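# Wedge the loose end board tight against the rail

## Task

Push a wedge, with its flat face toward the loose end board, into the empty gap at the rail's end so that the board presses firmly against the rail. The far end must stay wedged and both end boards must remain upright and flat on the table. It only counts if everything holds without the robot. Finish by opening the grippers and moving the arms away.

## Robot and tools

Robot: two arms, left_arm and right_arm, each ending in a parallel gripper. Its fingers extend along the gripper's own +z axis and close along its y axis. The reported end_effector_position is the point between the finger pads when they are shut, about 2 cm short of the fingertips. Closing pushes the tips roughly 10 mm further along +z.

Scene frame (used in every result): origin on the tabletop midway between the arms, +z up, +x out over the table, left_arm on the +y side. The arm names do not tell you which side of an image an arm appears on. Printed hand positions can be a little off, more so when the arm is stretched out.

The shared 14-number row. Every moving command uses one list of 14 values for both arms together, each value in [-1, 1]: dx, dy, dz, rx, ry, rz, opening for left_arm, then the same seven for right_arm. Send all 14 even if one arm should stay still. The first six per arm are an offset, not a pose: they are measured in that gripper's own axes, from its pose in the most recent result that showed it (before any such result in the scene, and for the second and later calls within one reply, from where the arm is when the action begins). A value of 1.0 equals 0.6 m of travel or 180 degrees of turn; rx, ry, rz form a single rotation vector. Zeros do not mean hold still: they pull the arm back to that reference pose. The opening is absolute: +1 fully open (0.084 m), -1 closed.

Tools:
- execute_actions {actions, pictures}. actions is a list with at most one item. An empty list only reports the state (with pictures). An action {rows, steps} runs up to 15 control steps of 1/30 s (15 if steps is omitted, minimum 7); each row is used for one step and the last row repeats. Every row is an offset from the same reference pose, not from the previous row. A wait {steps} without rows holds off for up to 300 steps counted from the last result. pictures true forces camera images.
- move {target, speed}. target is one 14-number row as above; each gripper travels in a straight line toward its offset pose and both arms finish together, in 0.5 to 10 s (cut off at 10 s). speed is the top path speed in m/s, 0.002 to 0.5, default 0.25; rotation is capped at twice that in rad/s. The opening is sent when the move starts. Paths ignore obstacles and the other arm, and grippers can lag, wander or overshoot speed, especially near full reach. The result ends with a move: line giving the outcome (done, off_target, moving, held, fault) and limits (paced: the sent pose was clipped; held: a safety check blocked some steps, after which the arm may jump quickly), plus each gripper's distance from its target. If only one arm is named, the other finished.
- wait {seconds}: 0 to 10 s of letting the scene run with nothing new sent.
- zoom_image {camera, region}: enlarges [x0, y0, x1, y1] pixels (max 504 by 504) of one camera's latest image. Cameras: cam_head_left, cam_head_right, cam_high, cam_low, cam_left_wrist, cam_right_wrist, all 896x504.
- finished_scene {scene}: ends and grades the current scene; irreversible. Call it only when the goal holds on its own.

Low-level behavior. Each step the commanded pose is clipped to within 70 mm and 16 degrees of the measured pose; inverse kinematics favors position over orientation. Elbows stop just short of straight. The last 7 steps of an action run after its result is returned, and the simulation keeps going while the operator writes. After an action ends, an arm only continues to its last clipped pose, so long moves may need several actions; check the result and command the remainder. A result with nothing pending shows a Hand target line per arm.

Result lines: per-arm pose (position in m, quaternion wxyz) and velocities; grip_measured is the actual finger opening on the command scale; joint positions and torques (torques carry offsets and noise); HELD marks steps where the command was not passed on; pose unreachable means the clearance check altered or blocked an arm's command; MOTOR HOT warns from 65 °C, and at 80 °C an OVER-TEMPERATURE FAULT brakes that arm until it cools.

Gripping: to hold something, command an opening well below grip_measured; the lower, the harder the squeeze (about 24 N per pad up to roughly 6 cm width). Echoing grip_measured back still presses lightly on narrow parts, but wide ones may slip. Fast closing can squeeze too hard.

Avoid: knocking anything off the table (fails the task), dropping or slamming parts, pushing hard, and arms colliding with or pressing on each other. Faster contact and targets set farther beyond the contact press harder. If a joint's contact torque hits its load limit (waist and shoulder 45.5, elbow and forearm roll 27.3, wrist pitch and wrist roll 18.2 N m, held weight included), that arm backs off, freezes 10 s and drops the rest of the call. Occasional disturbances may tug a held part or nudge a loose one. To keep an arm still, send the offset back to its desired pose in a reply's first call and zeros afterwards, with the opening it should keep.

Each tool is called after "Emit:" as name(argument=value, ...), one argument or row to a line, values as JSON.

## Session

Emit:
execute_actions(
  actions=[],
)

Scene clock: 0.00 s of 5950.00 s.
left_arm: end_effector_position=(+0.0052, -0.0282, +0.3361) grip_measured=+1.00 end_effector_quat_wxyz=(+0.584, +0.560, -0.496, +0.314) end_effector_velocity=(-0.000, +0.000, -0.000) end_effector_angular_velocity=(+0.001, +0.000, -0.000) | right_arm: end_effector_position=(+0.6217, -0.5641, +0.2804) grip_measured=+1.00 end_effector_quat_wxyz=(-0.302, +0.529, -0.558, +0.564) end_effector_velocity=(+0.000, +0.000, +0.000) end_effector_angular_velocity=(-0.000, -0.001, -0.000)
Joint positions: left_arm=[-1.395 -0.612 -0.438 -2.404  0.511  2.161  0.084] | right_arm=[-0.109  0.233 -1.193 -2.834  0.446 -2.093  0.084]
Joint velocities: left_arm=[-0.  0.  0. -0. -0. -0. -0.] | right_arm=[ 0.     0.    -0.    -0.     0.002  0.     0.   ]
Joint torques (N m, as the arm reports them, + toward a larger angle): no reading
Hand target (left_arm): +0.005, -0.028, +0.336; +0.584, +0.560, -0.496, +0.314
Hand target (right_arm): +0.622, -0.564, +0.280; -0.302, +0.529, -0.558, +0.564

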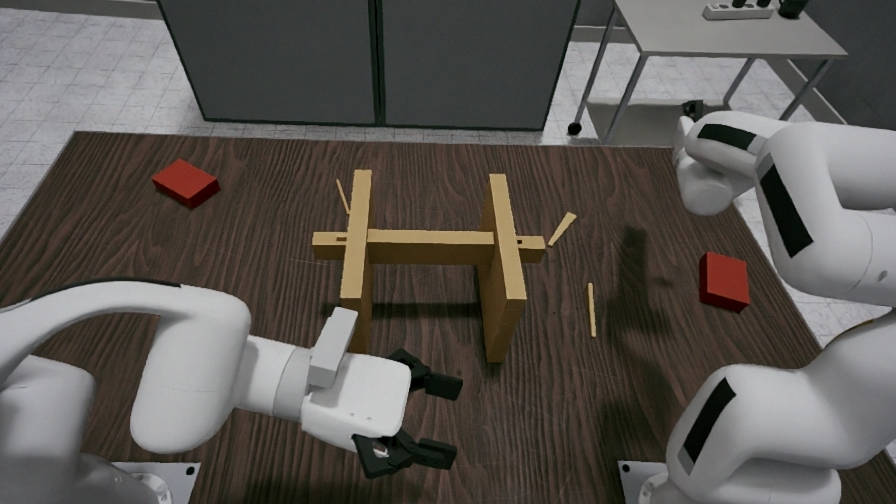

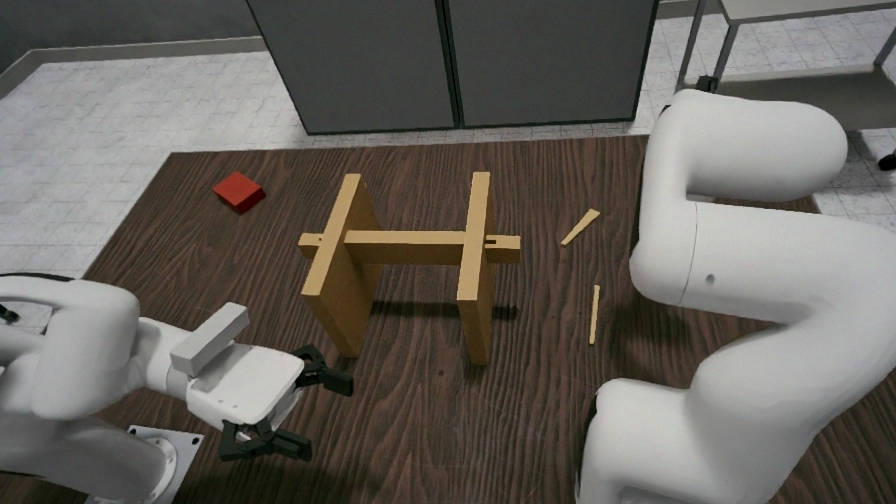

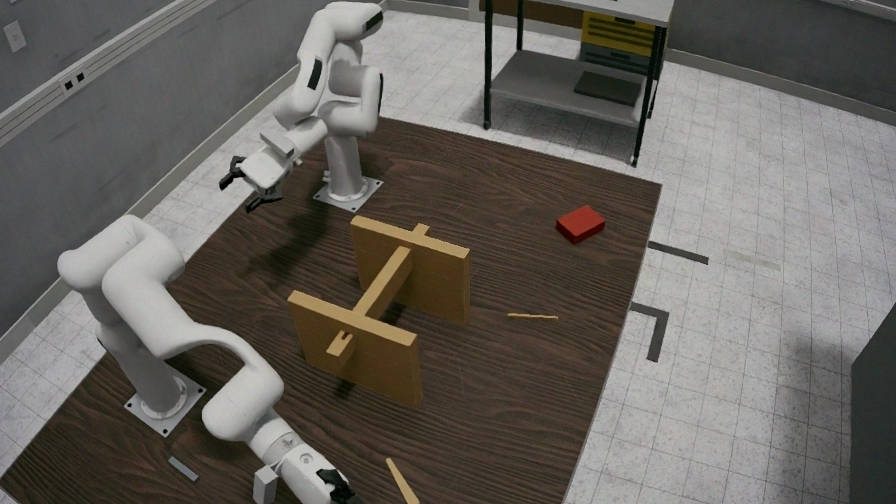

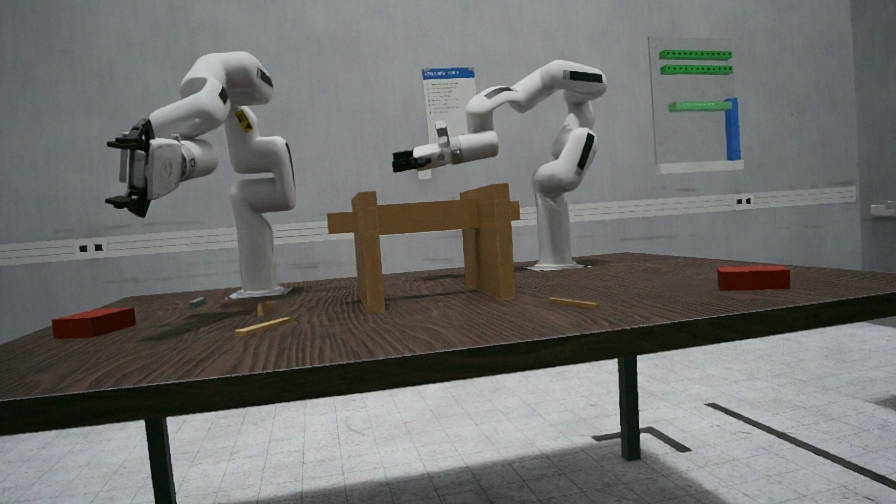

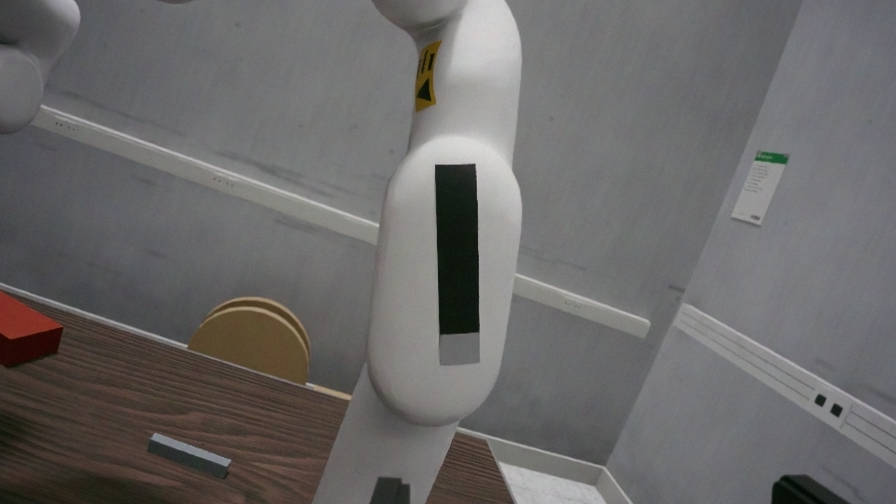

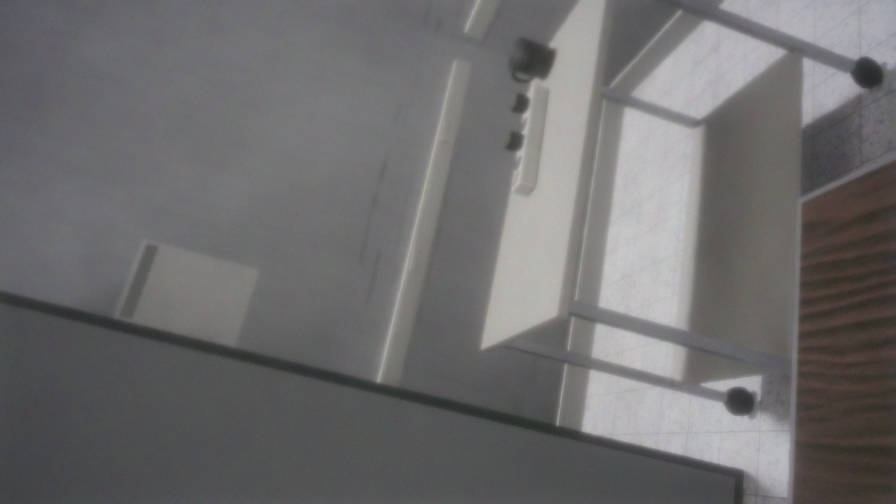

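Emit:
zoom_image(
  camera="cam_head_left",
  region=[300,160,620,350],
)

Emit:
zoom_image(
  camera="cam_head_right",
  region=[440,190,620,350],
)

Emit:
zoom_image(
  camera="cam_low",
  region=[200,170,620,350],
)

Emit:
zoom_image(
  camera="cam_high",
  region=[280,200,580,504],
)

Region (300, 160, 620, 350) of cam_head_left's 896x504 image, scaled by 1.575, with more detail than that image has; it fills the top 299 rows of this view, and the rest is white.

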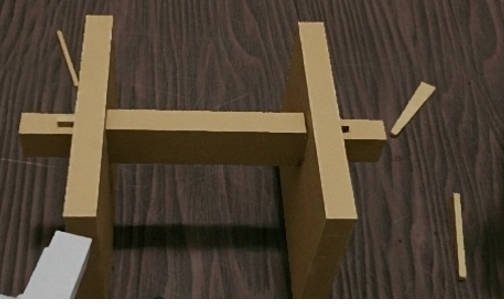

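Region (440, 190, 620, 350) of cam_head_right's 896x504 image, scaled by 2.800, with more detail than that image has.

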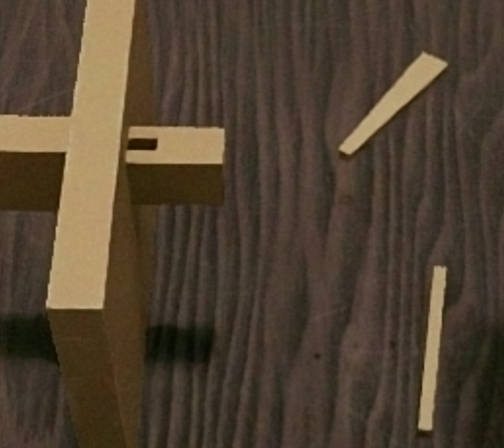

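Region (200, 170, 620, 350) of cam_low's 896x504 image, scaled by 1.200, with more detail than that image has; it fills the top 216 rows of this view, and the rest is white.

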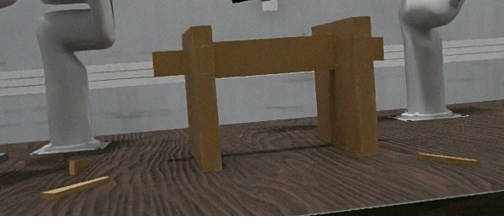

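Region (280, 200, 580, 504) of cam_high's 896x504 image, scaled by 1.658, with more detail than that image has; it fills the left 497 columns of this view, and the rest is white.

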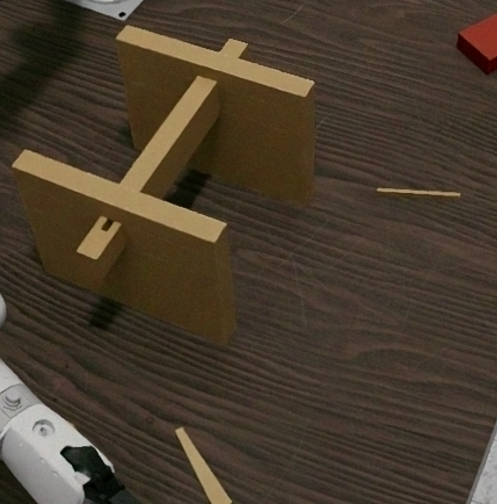

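Emit:
move(
  target=[0.18,-0.584,-0.276,0.133,-0.442,0.031,1, -0.357,-0.148,-0.471,-0.422,-0.128,-0.014,1],
  speed=0.3,
)

Scene clock: 5.27 s of 5950.00 s.
left_arm: end_effector_position=(+0.3996, +0.0491, +0.3363) grip_measured=+1.00 end_effector_quat_wxyz=(+0.003, +0.706, -0.708, +0.001) end_effector_velocity=(-0.000, +0.001, -0.003) end_effector_angular_velocity=(+0.009, +0.007, -0.000) | right_arm: end_effector_position=(+0.4351, -0.2604, +0.3609) grip_measured=+1.00 end_effector_quat_wxyz=(-0.003, +0.708, -0.706, +0.000) end_effector_velocity=(+0.001, +0.001, +0.000) end_effector_angular_velocity=(+0.001, +0.002, +0.000)
Joint positions: left_arm=[-0.686  0.306 -1.841 -0.005  1.534  0.818  0.084] | right_arm=[ 0.412  0.104 -1.646  0.002  1.537 -4.382  0.084]
Joint velocities: left_arm=[-0.     0.007 -0.003  0.002  0.007  0.     0.   ] | right_arm=[ 0.     0.005 -0.008  0.002  0.004 -0.     0.   ]
Joint torques (N m, as the arm reports them, + toward a larger angle): left_arm=[  0.01 -17.82 -12.04  -1.07  -0.66   0.73] | right_arm=[  1.73 -18.42 -11.4    0.84  -0.88  -0.11]
Hand target (left_arm): +0.400, +0.049, +0.336; +0.002, +0.706, -0.708, +0.001
Hand target (right_arm): +0.435, -0.260, +0.361; -0.003, +0.708, -0.706, +0.000
Off the commanded pose (left_arm): 0.001 m, 0 deg.
Off the commanded pose (right_arm): 0.001 m, 0 deg.
Kept back: nothing.
move: done; limits=paced

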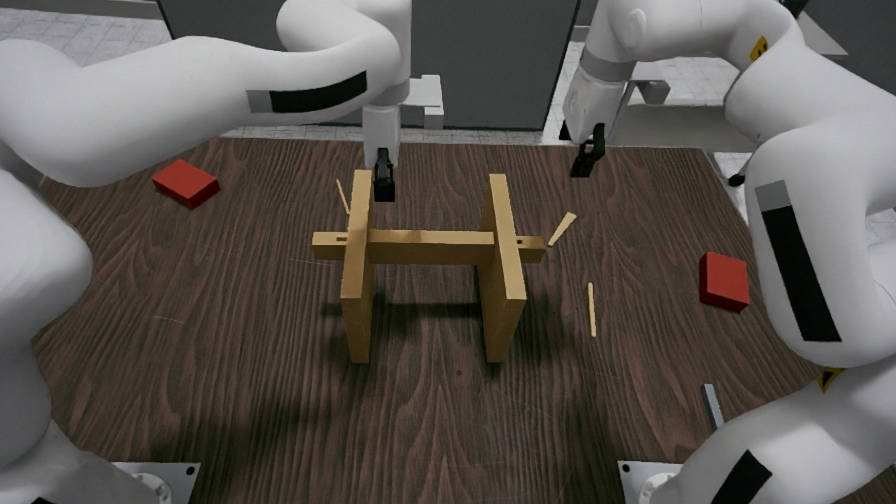

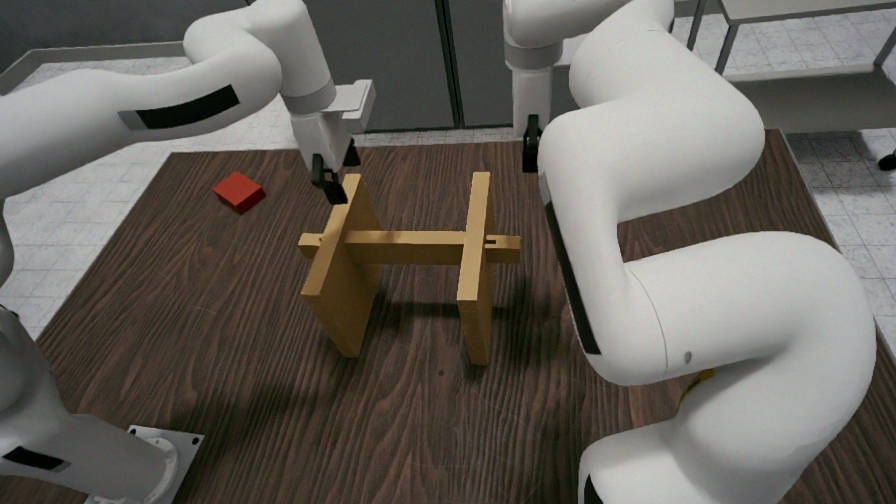

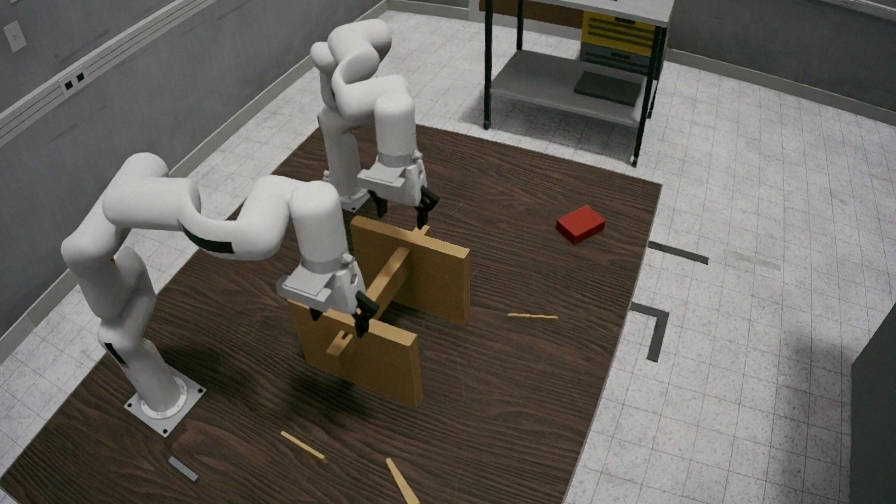

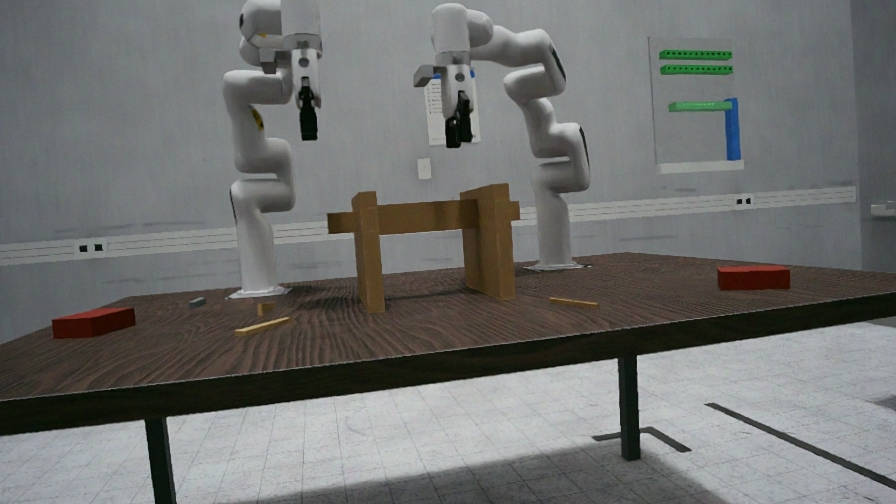

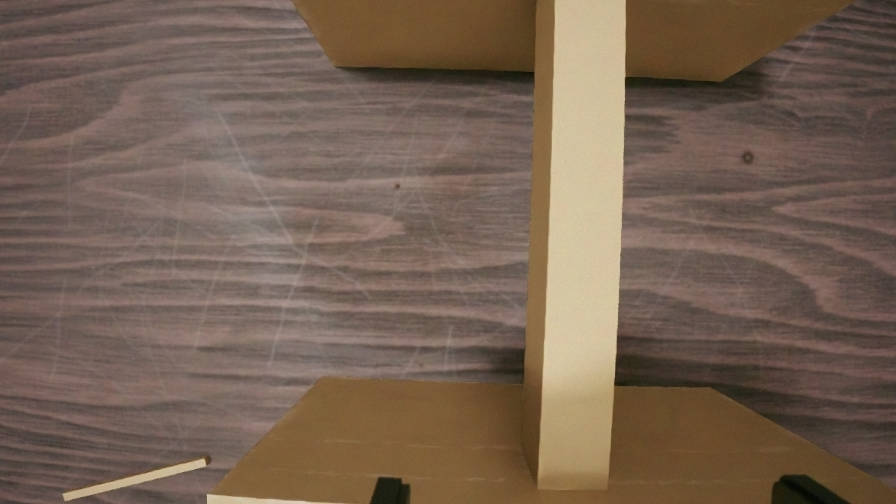

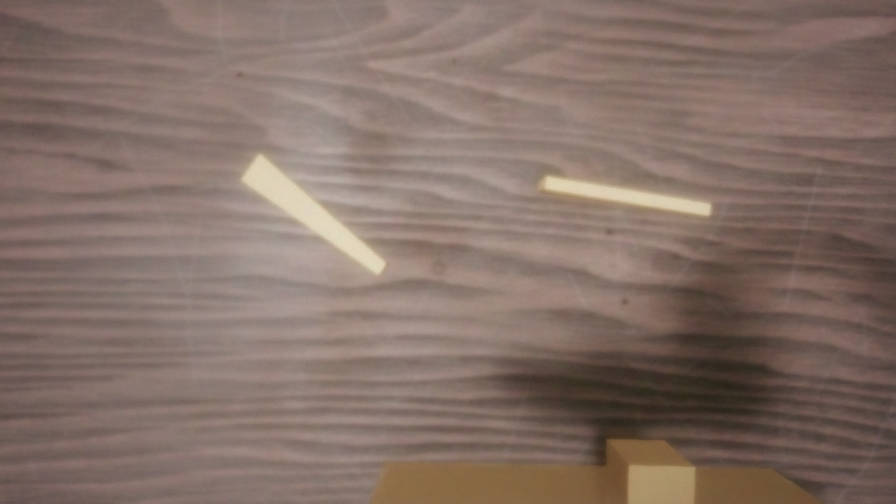

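Emit:
zoom_image(
  camera="cam_right_wrist",
  region=[220,130,420,300],
)

Emit:
zoom_image(
  camera="cam_right_wrist",
  region=[520,140,740,250],
)

Emit:
zoom_image(
  camera="cam_high",
  region=[265,415,345,475],
)

Emit:
zoom_image(
  camera="cam_head_left",
  region=[305,170,385,265],
)

Region (220, 130, 420, 300) of cam_right_wrist's 896x504 image, scaled by 2.520, with more detail than that image has; it fills the top 428 rows of this view, and the rest is white.

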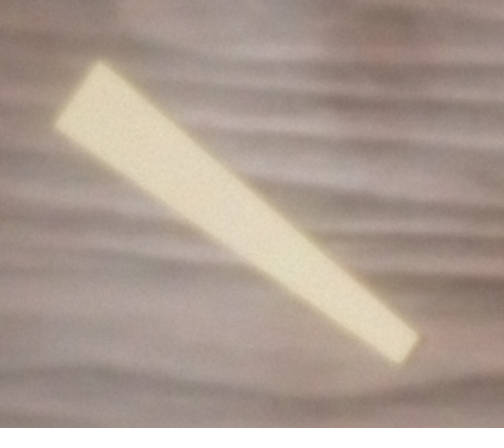

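Region (520, 140, 740, 250) of cam_right_wrist's 896x504 image, scaled by 2.291, with more detail than that image has.

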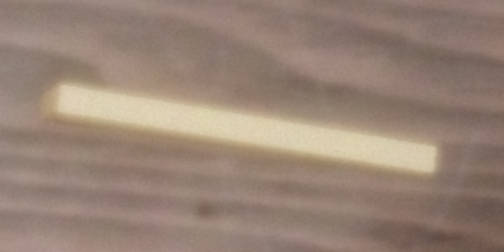

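Region (265, 415, 345, 475) of cam_high's 896x504 image, scaled by 6.300, with more detail than that image has; it fills the top 378 rows of this view, and the rest is white.

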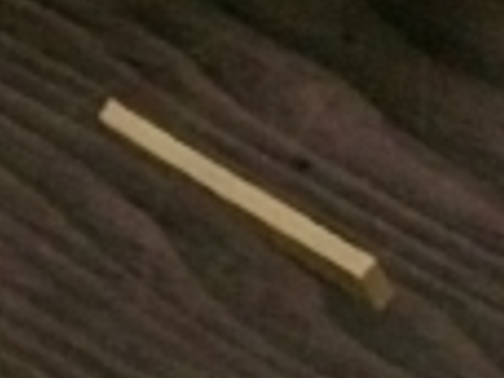

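Region (305, 170, 385, 265) of cam_head_left's 896x504 image, scaled by 5.305, with more detail than that image has; it fills the left 424 columns of this view, and the rest is white.

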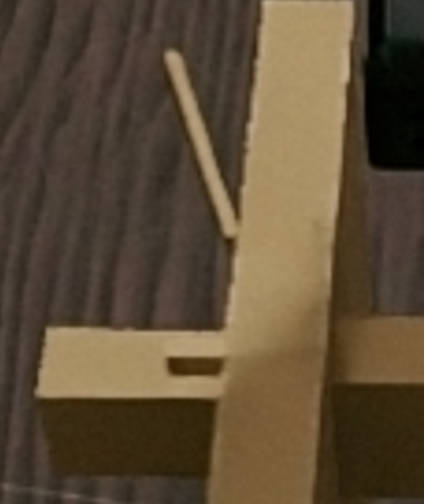

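Emit:
zoom_image(
  camera="cam_low",
  region=[450,175,550,305],
)

Emit:
zoom_image(
  camera="cam_low",
  region=[315,180,415,320],
)

Emit:
zoom_image(
  camera="cam_head_left",
  region=[305,215,385,300],
)

Emit:
zoom_image(
  camera="cam_head_right",
  region=[445,215,530,300],
)

Region (450, 175, 550, 305) of cam_low's 896x504 image, scaled by 3.877, with more detail than that image has; it fills the left 388 columns of this view, and the rest is white.

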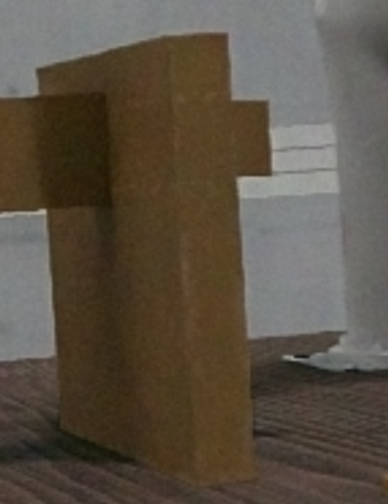

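Region (315, 180, 415, 320) of cam_low's 896x504 image, scaled by 3.600, with more detail than that image has; it fills the left 360 columns of this view, and the rest is white.

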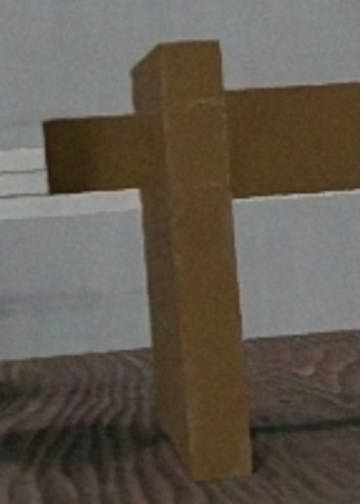

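Region (305, 215, 385, 300) of cam_head_left's 896x504 image, scaled by 5.929, with more detail than that image has; it fills the left 474 columns of this view, and the rest is white.

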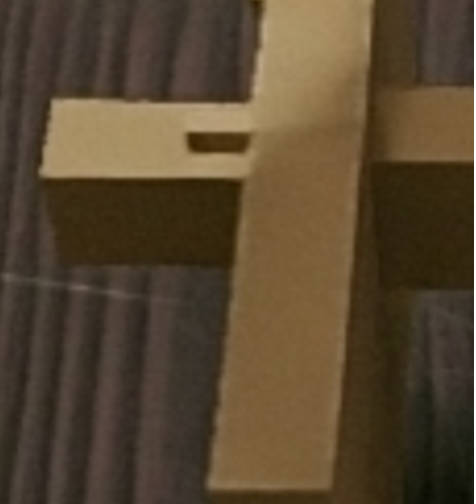

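Region (445, 215, 530, 300) of cam_head_right's 896x504 image, scaled by 5.929, with more detail than that image has.

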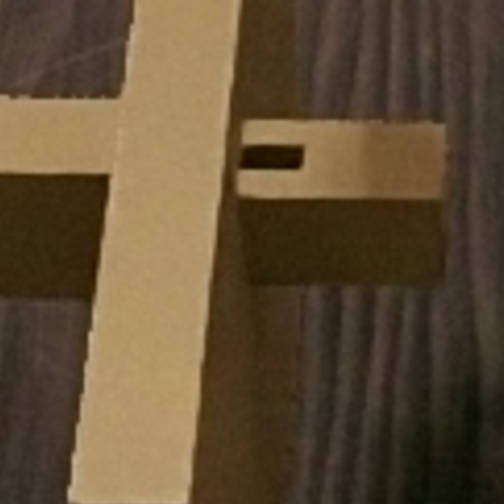

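Emit:
zoom_image(
  camera="cam_low",
  region=[235,290,305,340],
)

Emit:
zoom_image(
  camera="cam_head_left",
  region=[570,275,615,345],
)

Emit:
zoom_image(
  camera="cam_right_wrist",
  region=[530,165,580,200],
)

Region (235, 290, 305, 340) of cam_low's 896x504 image, scaled by 7.200, with more detail than that image has; it fills the top 360 rows of this view, and the rest is white.

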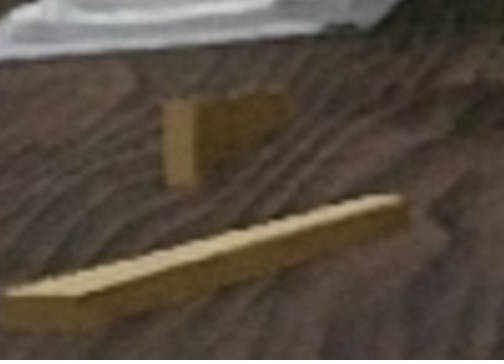

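Region (570, 275, 615, 345) of cam_head_left's 896x504 image, scaled by 7.200, with more detail than that image has; it fills the left 324 columns of this view, and the rest is white.

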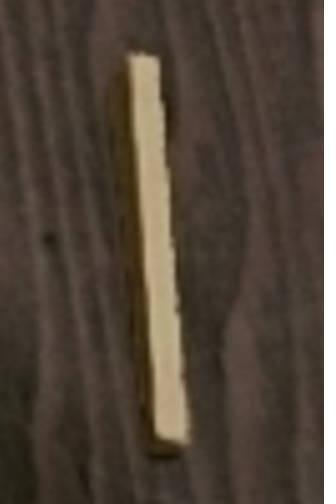

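Region (530, 165, 580, 200) of cam_right_wrist's 896x504 image, scaled by 10.080, with more detail than that image has; it fills the top 353 rows of this view, and the rest is white.

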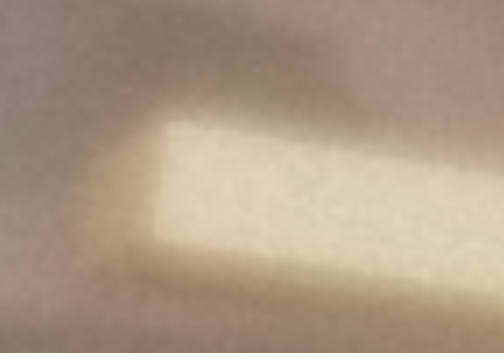

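Emit:
move(
  target=[0.065,0.047,0.143,0,0,0,1, 0.155,-0.055,0.40,0,0,0.547,1],
  speed=0.35,
)

Scene clock: 12.40 s of 5950.00 s.
left_arm: end_effector_position=(+0.3711, +0.0097, +0.2510) grip_measured=+1.00 end_effector_quat_wxyz=(+0.003, +0.706, -0.708, +0.001) end_effector_velocity=(-0.000, -0.000, -0.001) end_effector_angular_velocity=(+0.002, +0.001, -0.000) | right_arm: end_effector_position=(+0.4696, -0.3525, +0.1214) grip_measured=+1.00 end_effector_quat_wxyz=(+0.003, +0.072, +0.997, +0.002) end_effector_velocity=(-0.001, -0.001, -0.002) end_effector_angular_velocity=(-0.001, +0.004, -0.005)
Joint positions: left_arm=[-0.772  0.315 -1.611 -0.005  1.292  0.734  0.084] | right_arm=[ 0.22   0.258 -1.146  0.003  0.882 -2.857  0.084]
Joint velocities: left_arm=[-0.001  0.002  0.     0.    -0.    -0.    -0.   ] | right_arm=[-0.001  0.002  0.003 -0.001 -0.001  0.004 -0.   ]
Joint torques (N m, as the arm reports them, + toward a larger angle): left_arm=[ -0.47 -18.88 -12.35  -0.74  -0.73   0.78] | right_arm=[  1.68 -20.57 -10.7    0.94  -0.66  -0.09]
Hand target (left_arm): +0.371, +0.010, +0.251; +0.003, +0.706, -0.708, +0.001
Hand target (right_arm): +0.469, -0.353, +0.121; +0.002, +0.072, +0.997, +0.002
Off the commanded pose (left_arm): 0.000 m, 0 deg.
Off the commanded pose (right_arm): 0.001 m, 0 deg.
Kept back: nothing.
After step 90, 1.23 s passed at rest.
move: done

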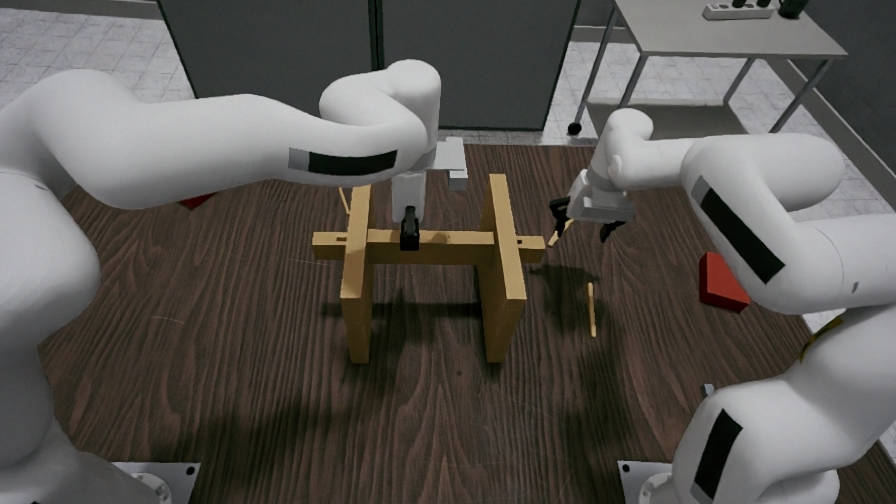

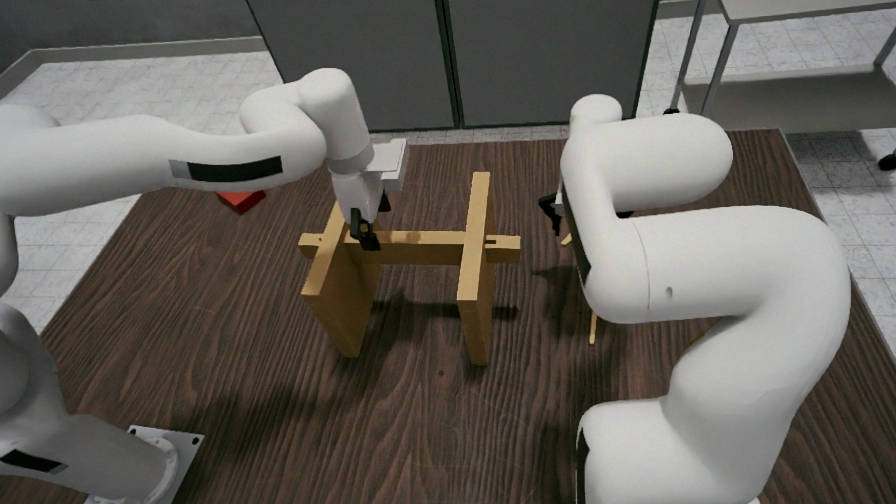

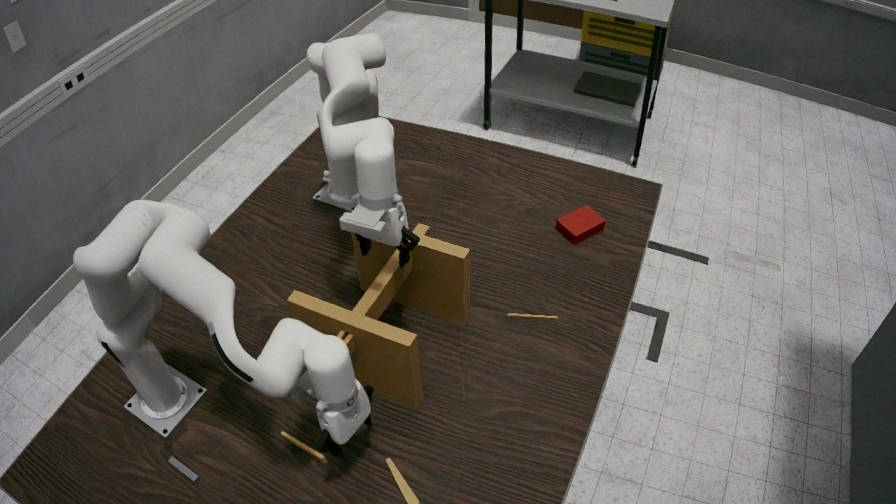

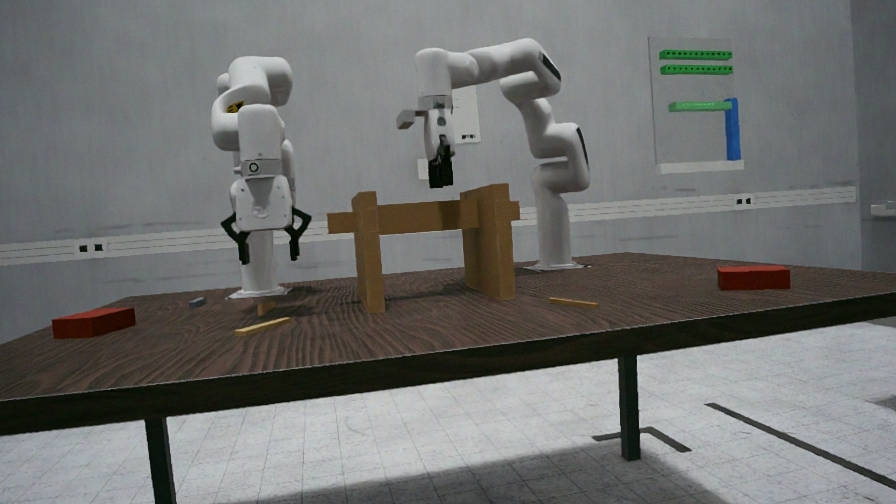

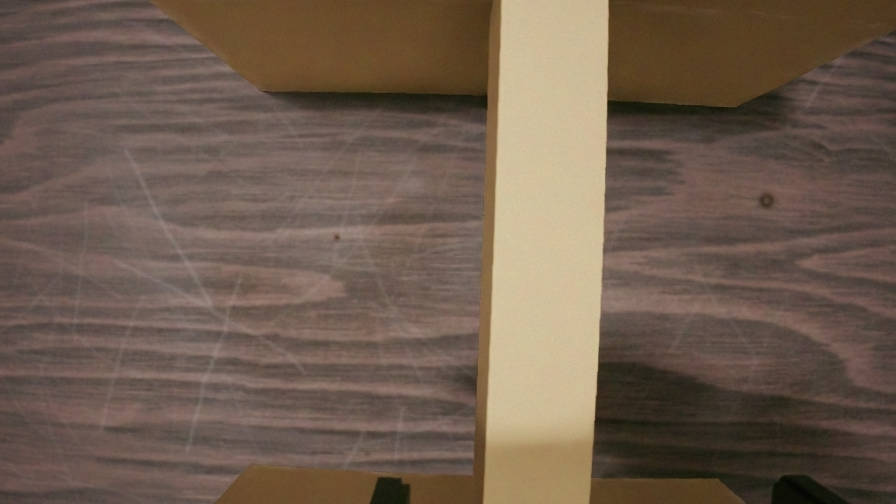

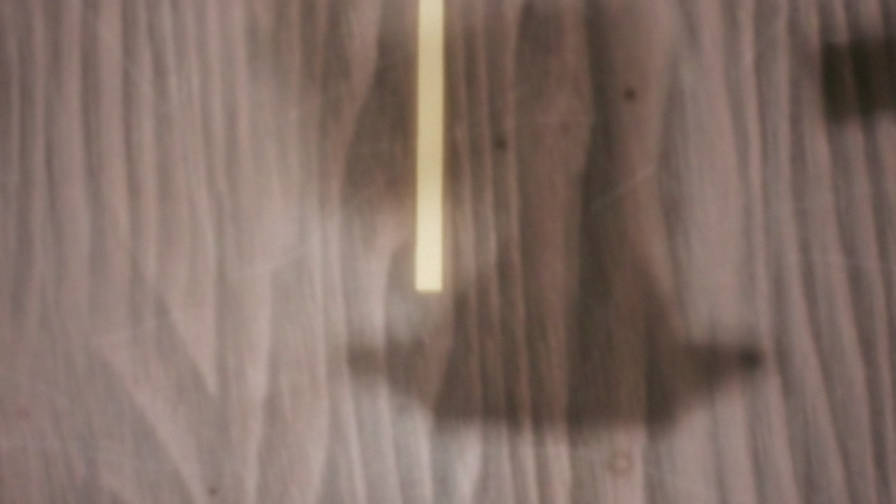

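Emit:
zoom_image(
  camera="cam_right_wrist",
  region=[400,270,460,310],
)

Emit:
zoom_image(
  camera="cam_low",
  region=[400,140,530,250],
)

Region (400, 270, 460, 310) of cam_right_wrist's 896x504 image, scaled by 8.400, with more detail than that image has.

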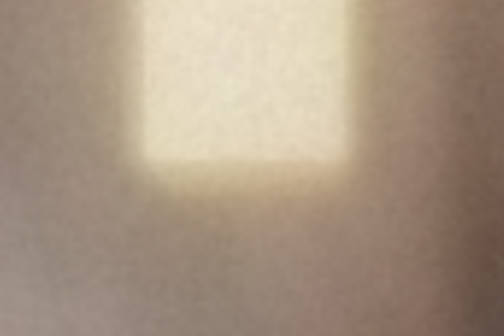

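Region (400, 140, 530, 250) of cam_low's 896x504 image, scaled by 3.877, with more detail than that image has; it fills the top 426 rows of this view, and the rest is white.

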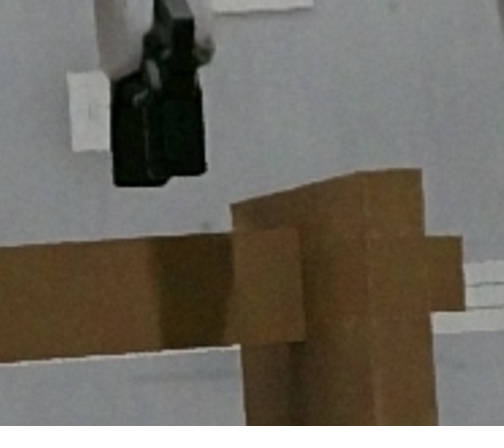

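Emit:
move(
  target=[0,0,0.16,0,0,0,1, -0.02,-0.01,0.07,0,0,0,1],
  speed=0.15,
)

Emit:
zoom_image(
  camera="cam_right_wrist",
  region=[400,220,500,300],
)

Scene clock: 14.67 s of 5950.00 s.
left_arm: end_effector_position=(+0.3715, +0.0082, +0.1581) grip_measured=+1.00 end_effector_quat_wxyz=(+0.003, +0.706, -0.708, +0.004) end_effector_velocity=(-0.001, +0.001, -0.002) end_effector_angular_velocity=(+0.002, +0.002, +0.000) | right_arm: end_effector_position=(+0.4811, -0.3600, +0.0799) grip_measured=+1.00 end_effector_quat_wxyz=(+0.003, +0.072, +0.997, +0.002) end_effector_velocity=(-0.001, +0.000, -0.001) end_effector_angular_velocity=(-0.000, +0.002, +0.000)
Joint positions: left_arm=[-0.773  0.375 -1.425 -0.006  1.041  0.734  0.084] | right_arm=[ 0.203  0.358 -1.156  0.003  0.791 -2.875  0.084]
Joint velocities: left_arm=[ 0.    -0.     0.006 -0.    -0.003 -0.    -0.   ] | right_arm=[ 0.     0.002  0.001 -0.    -0.001 -0.    -0.   ]
Joint torques (N m, as the arm reports them, + toward a larger angle): left_arm=[  0.3  -13.34  -8.07  -1.05  -0.36   0.94] | right_arm=[  2.1  -21.5  -10.05   1.02  -0.59  -0.1 ]
Hand target (left_arm): +0.371, +0.009, +0.155; +0.003, +0.706, -0.708, +0.001
Hand target (right_arm): +0.481, -0.360, +0.080; +0.003, +0.072, +0.997, +0.002
Off the commanded pose (left_arm): 0.003 m, 0 deg.
Off the commanded pose (right_arm): 0.001 m, 0 deg.
Kept back: nothing.
move: done

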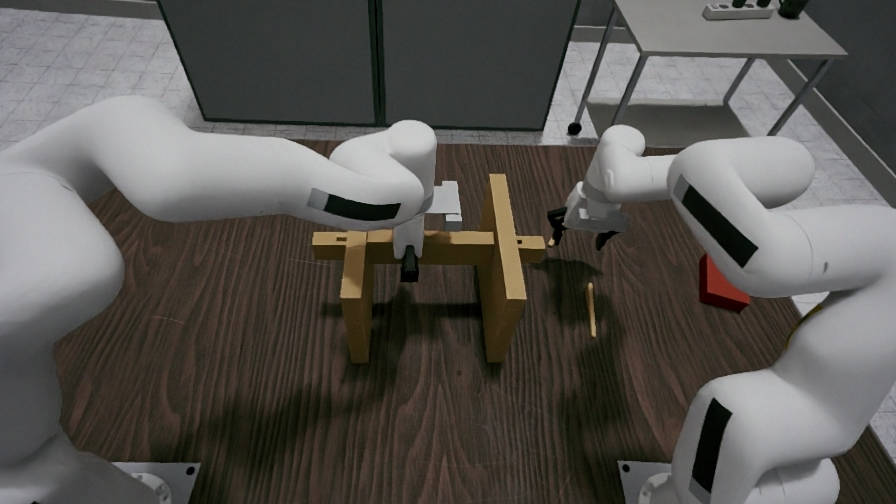

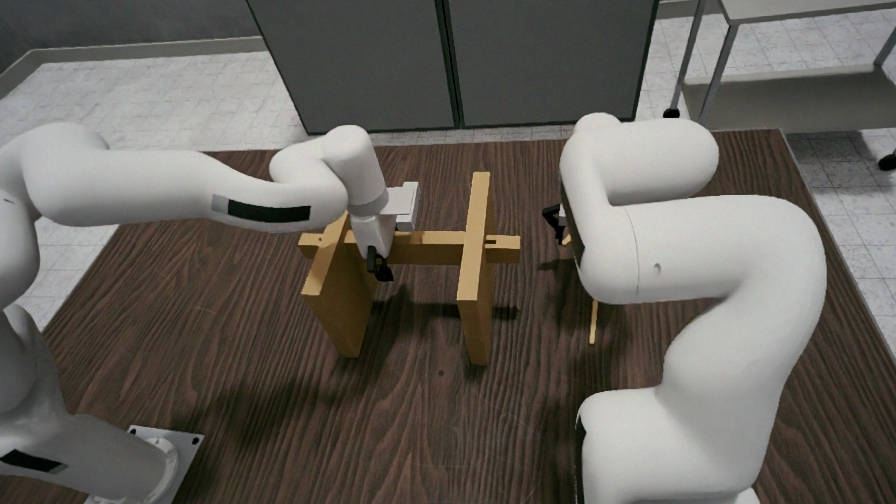

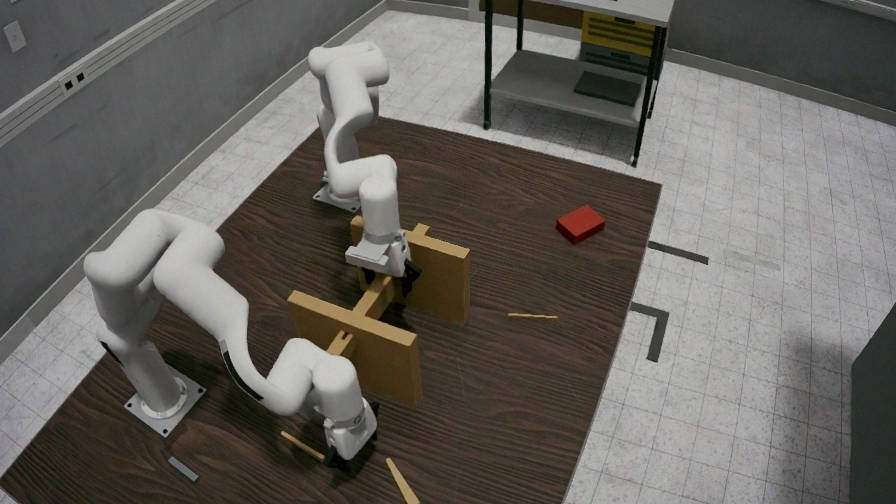

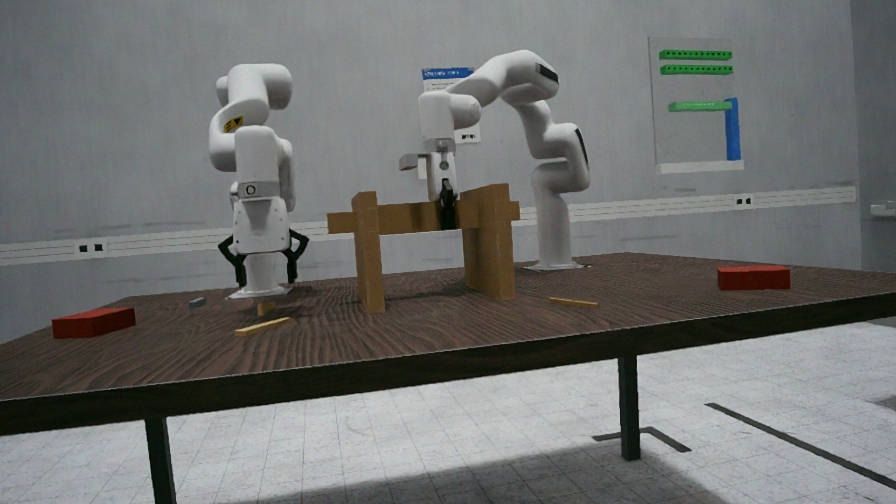

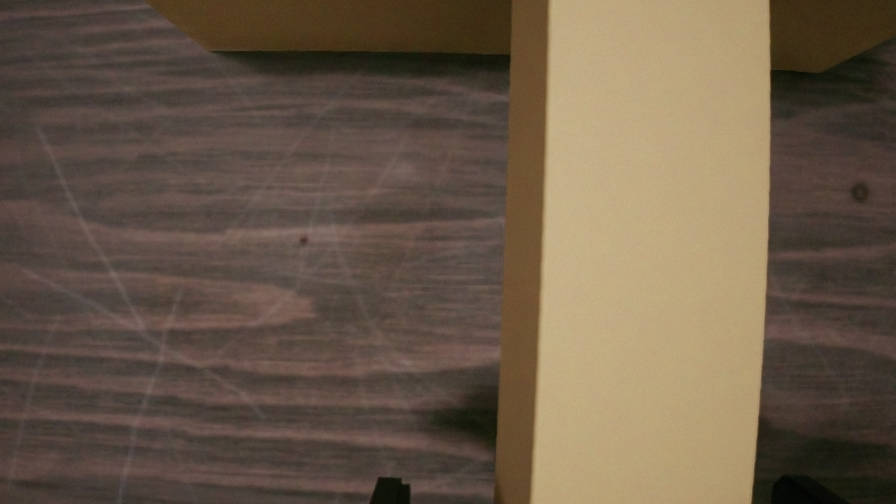

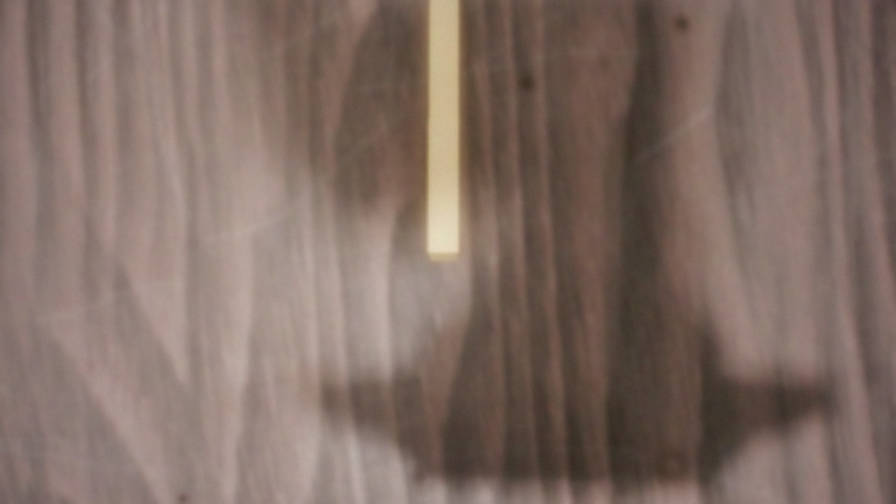

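Region (400, 220, 500, 300) of cam_right_wrist's 896x504 image, scaled by 5.040, with more detail than that image has; it fills the top 403 rows of this view, and the rest is white.

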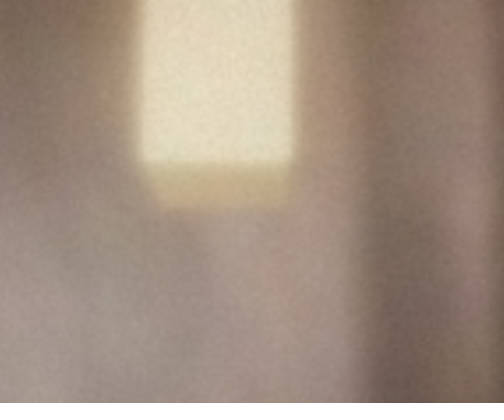

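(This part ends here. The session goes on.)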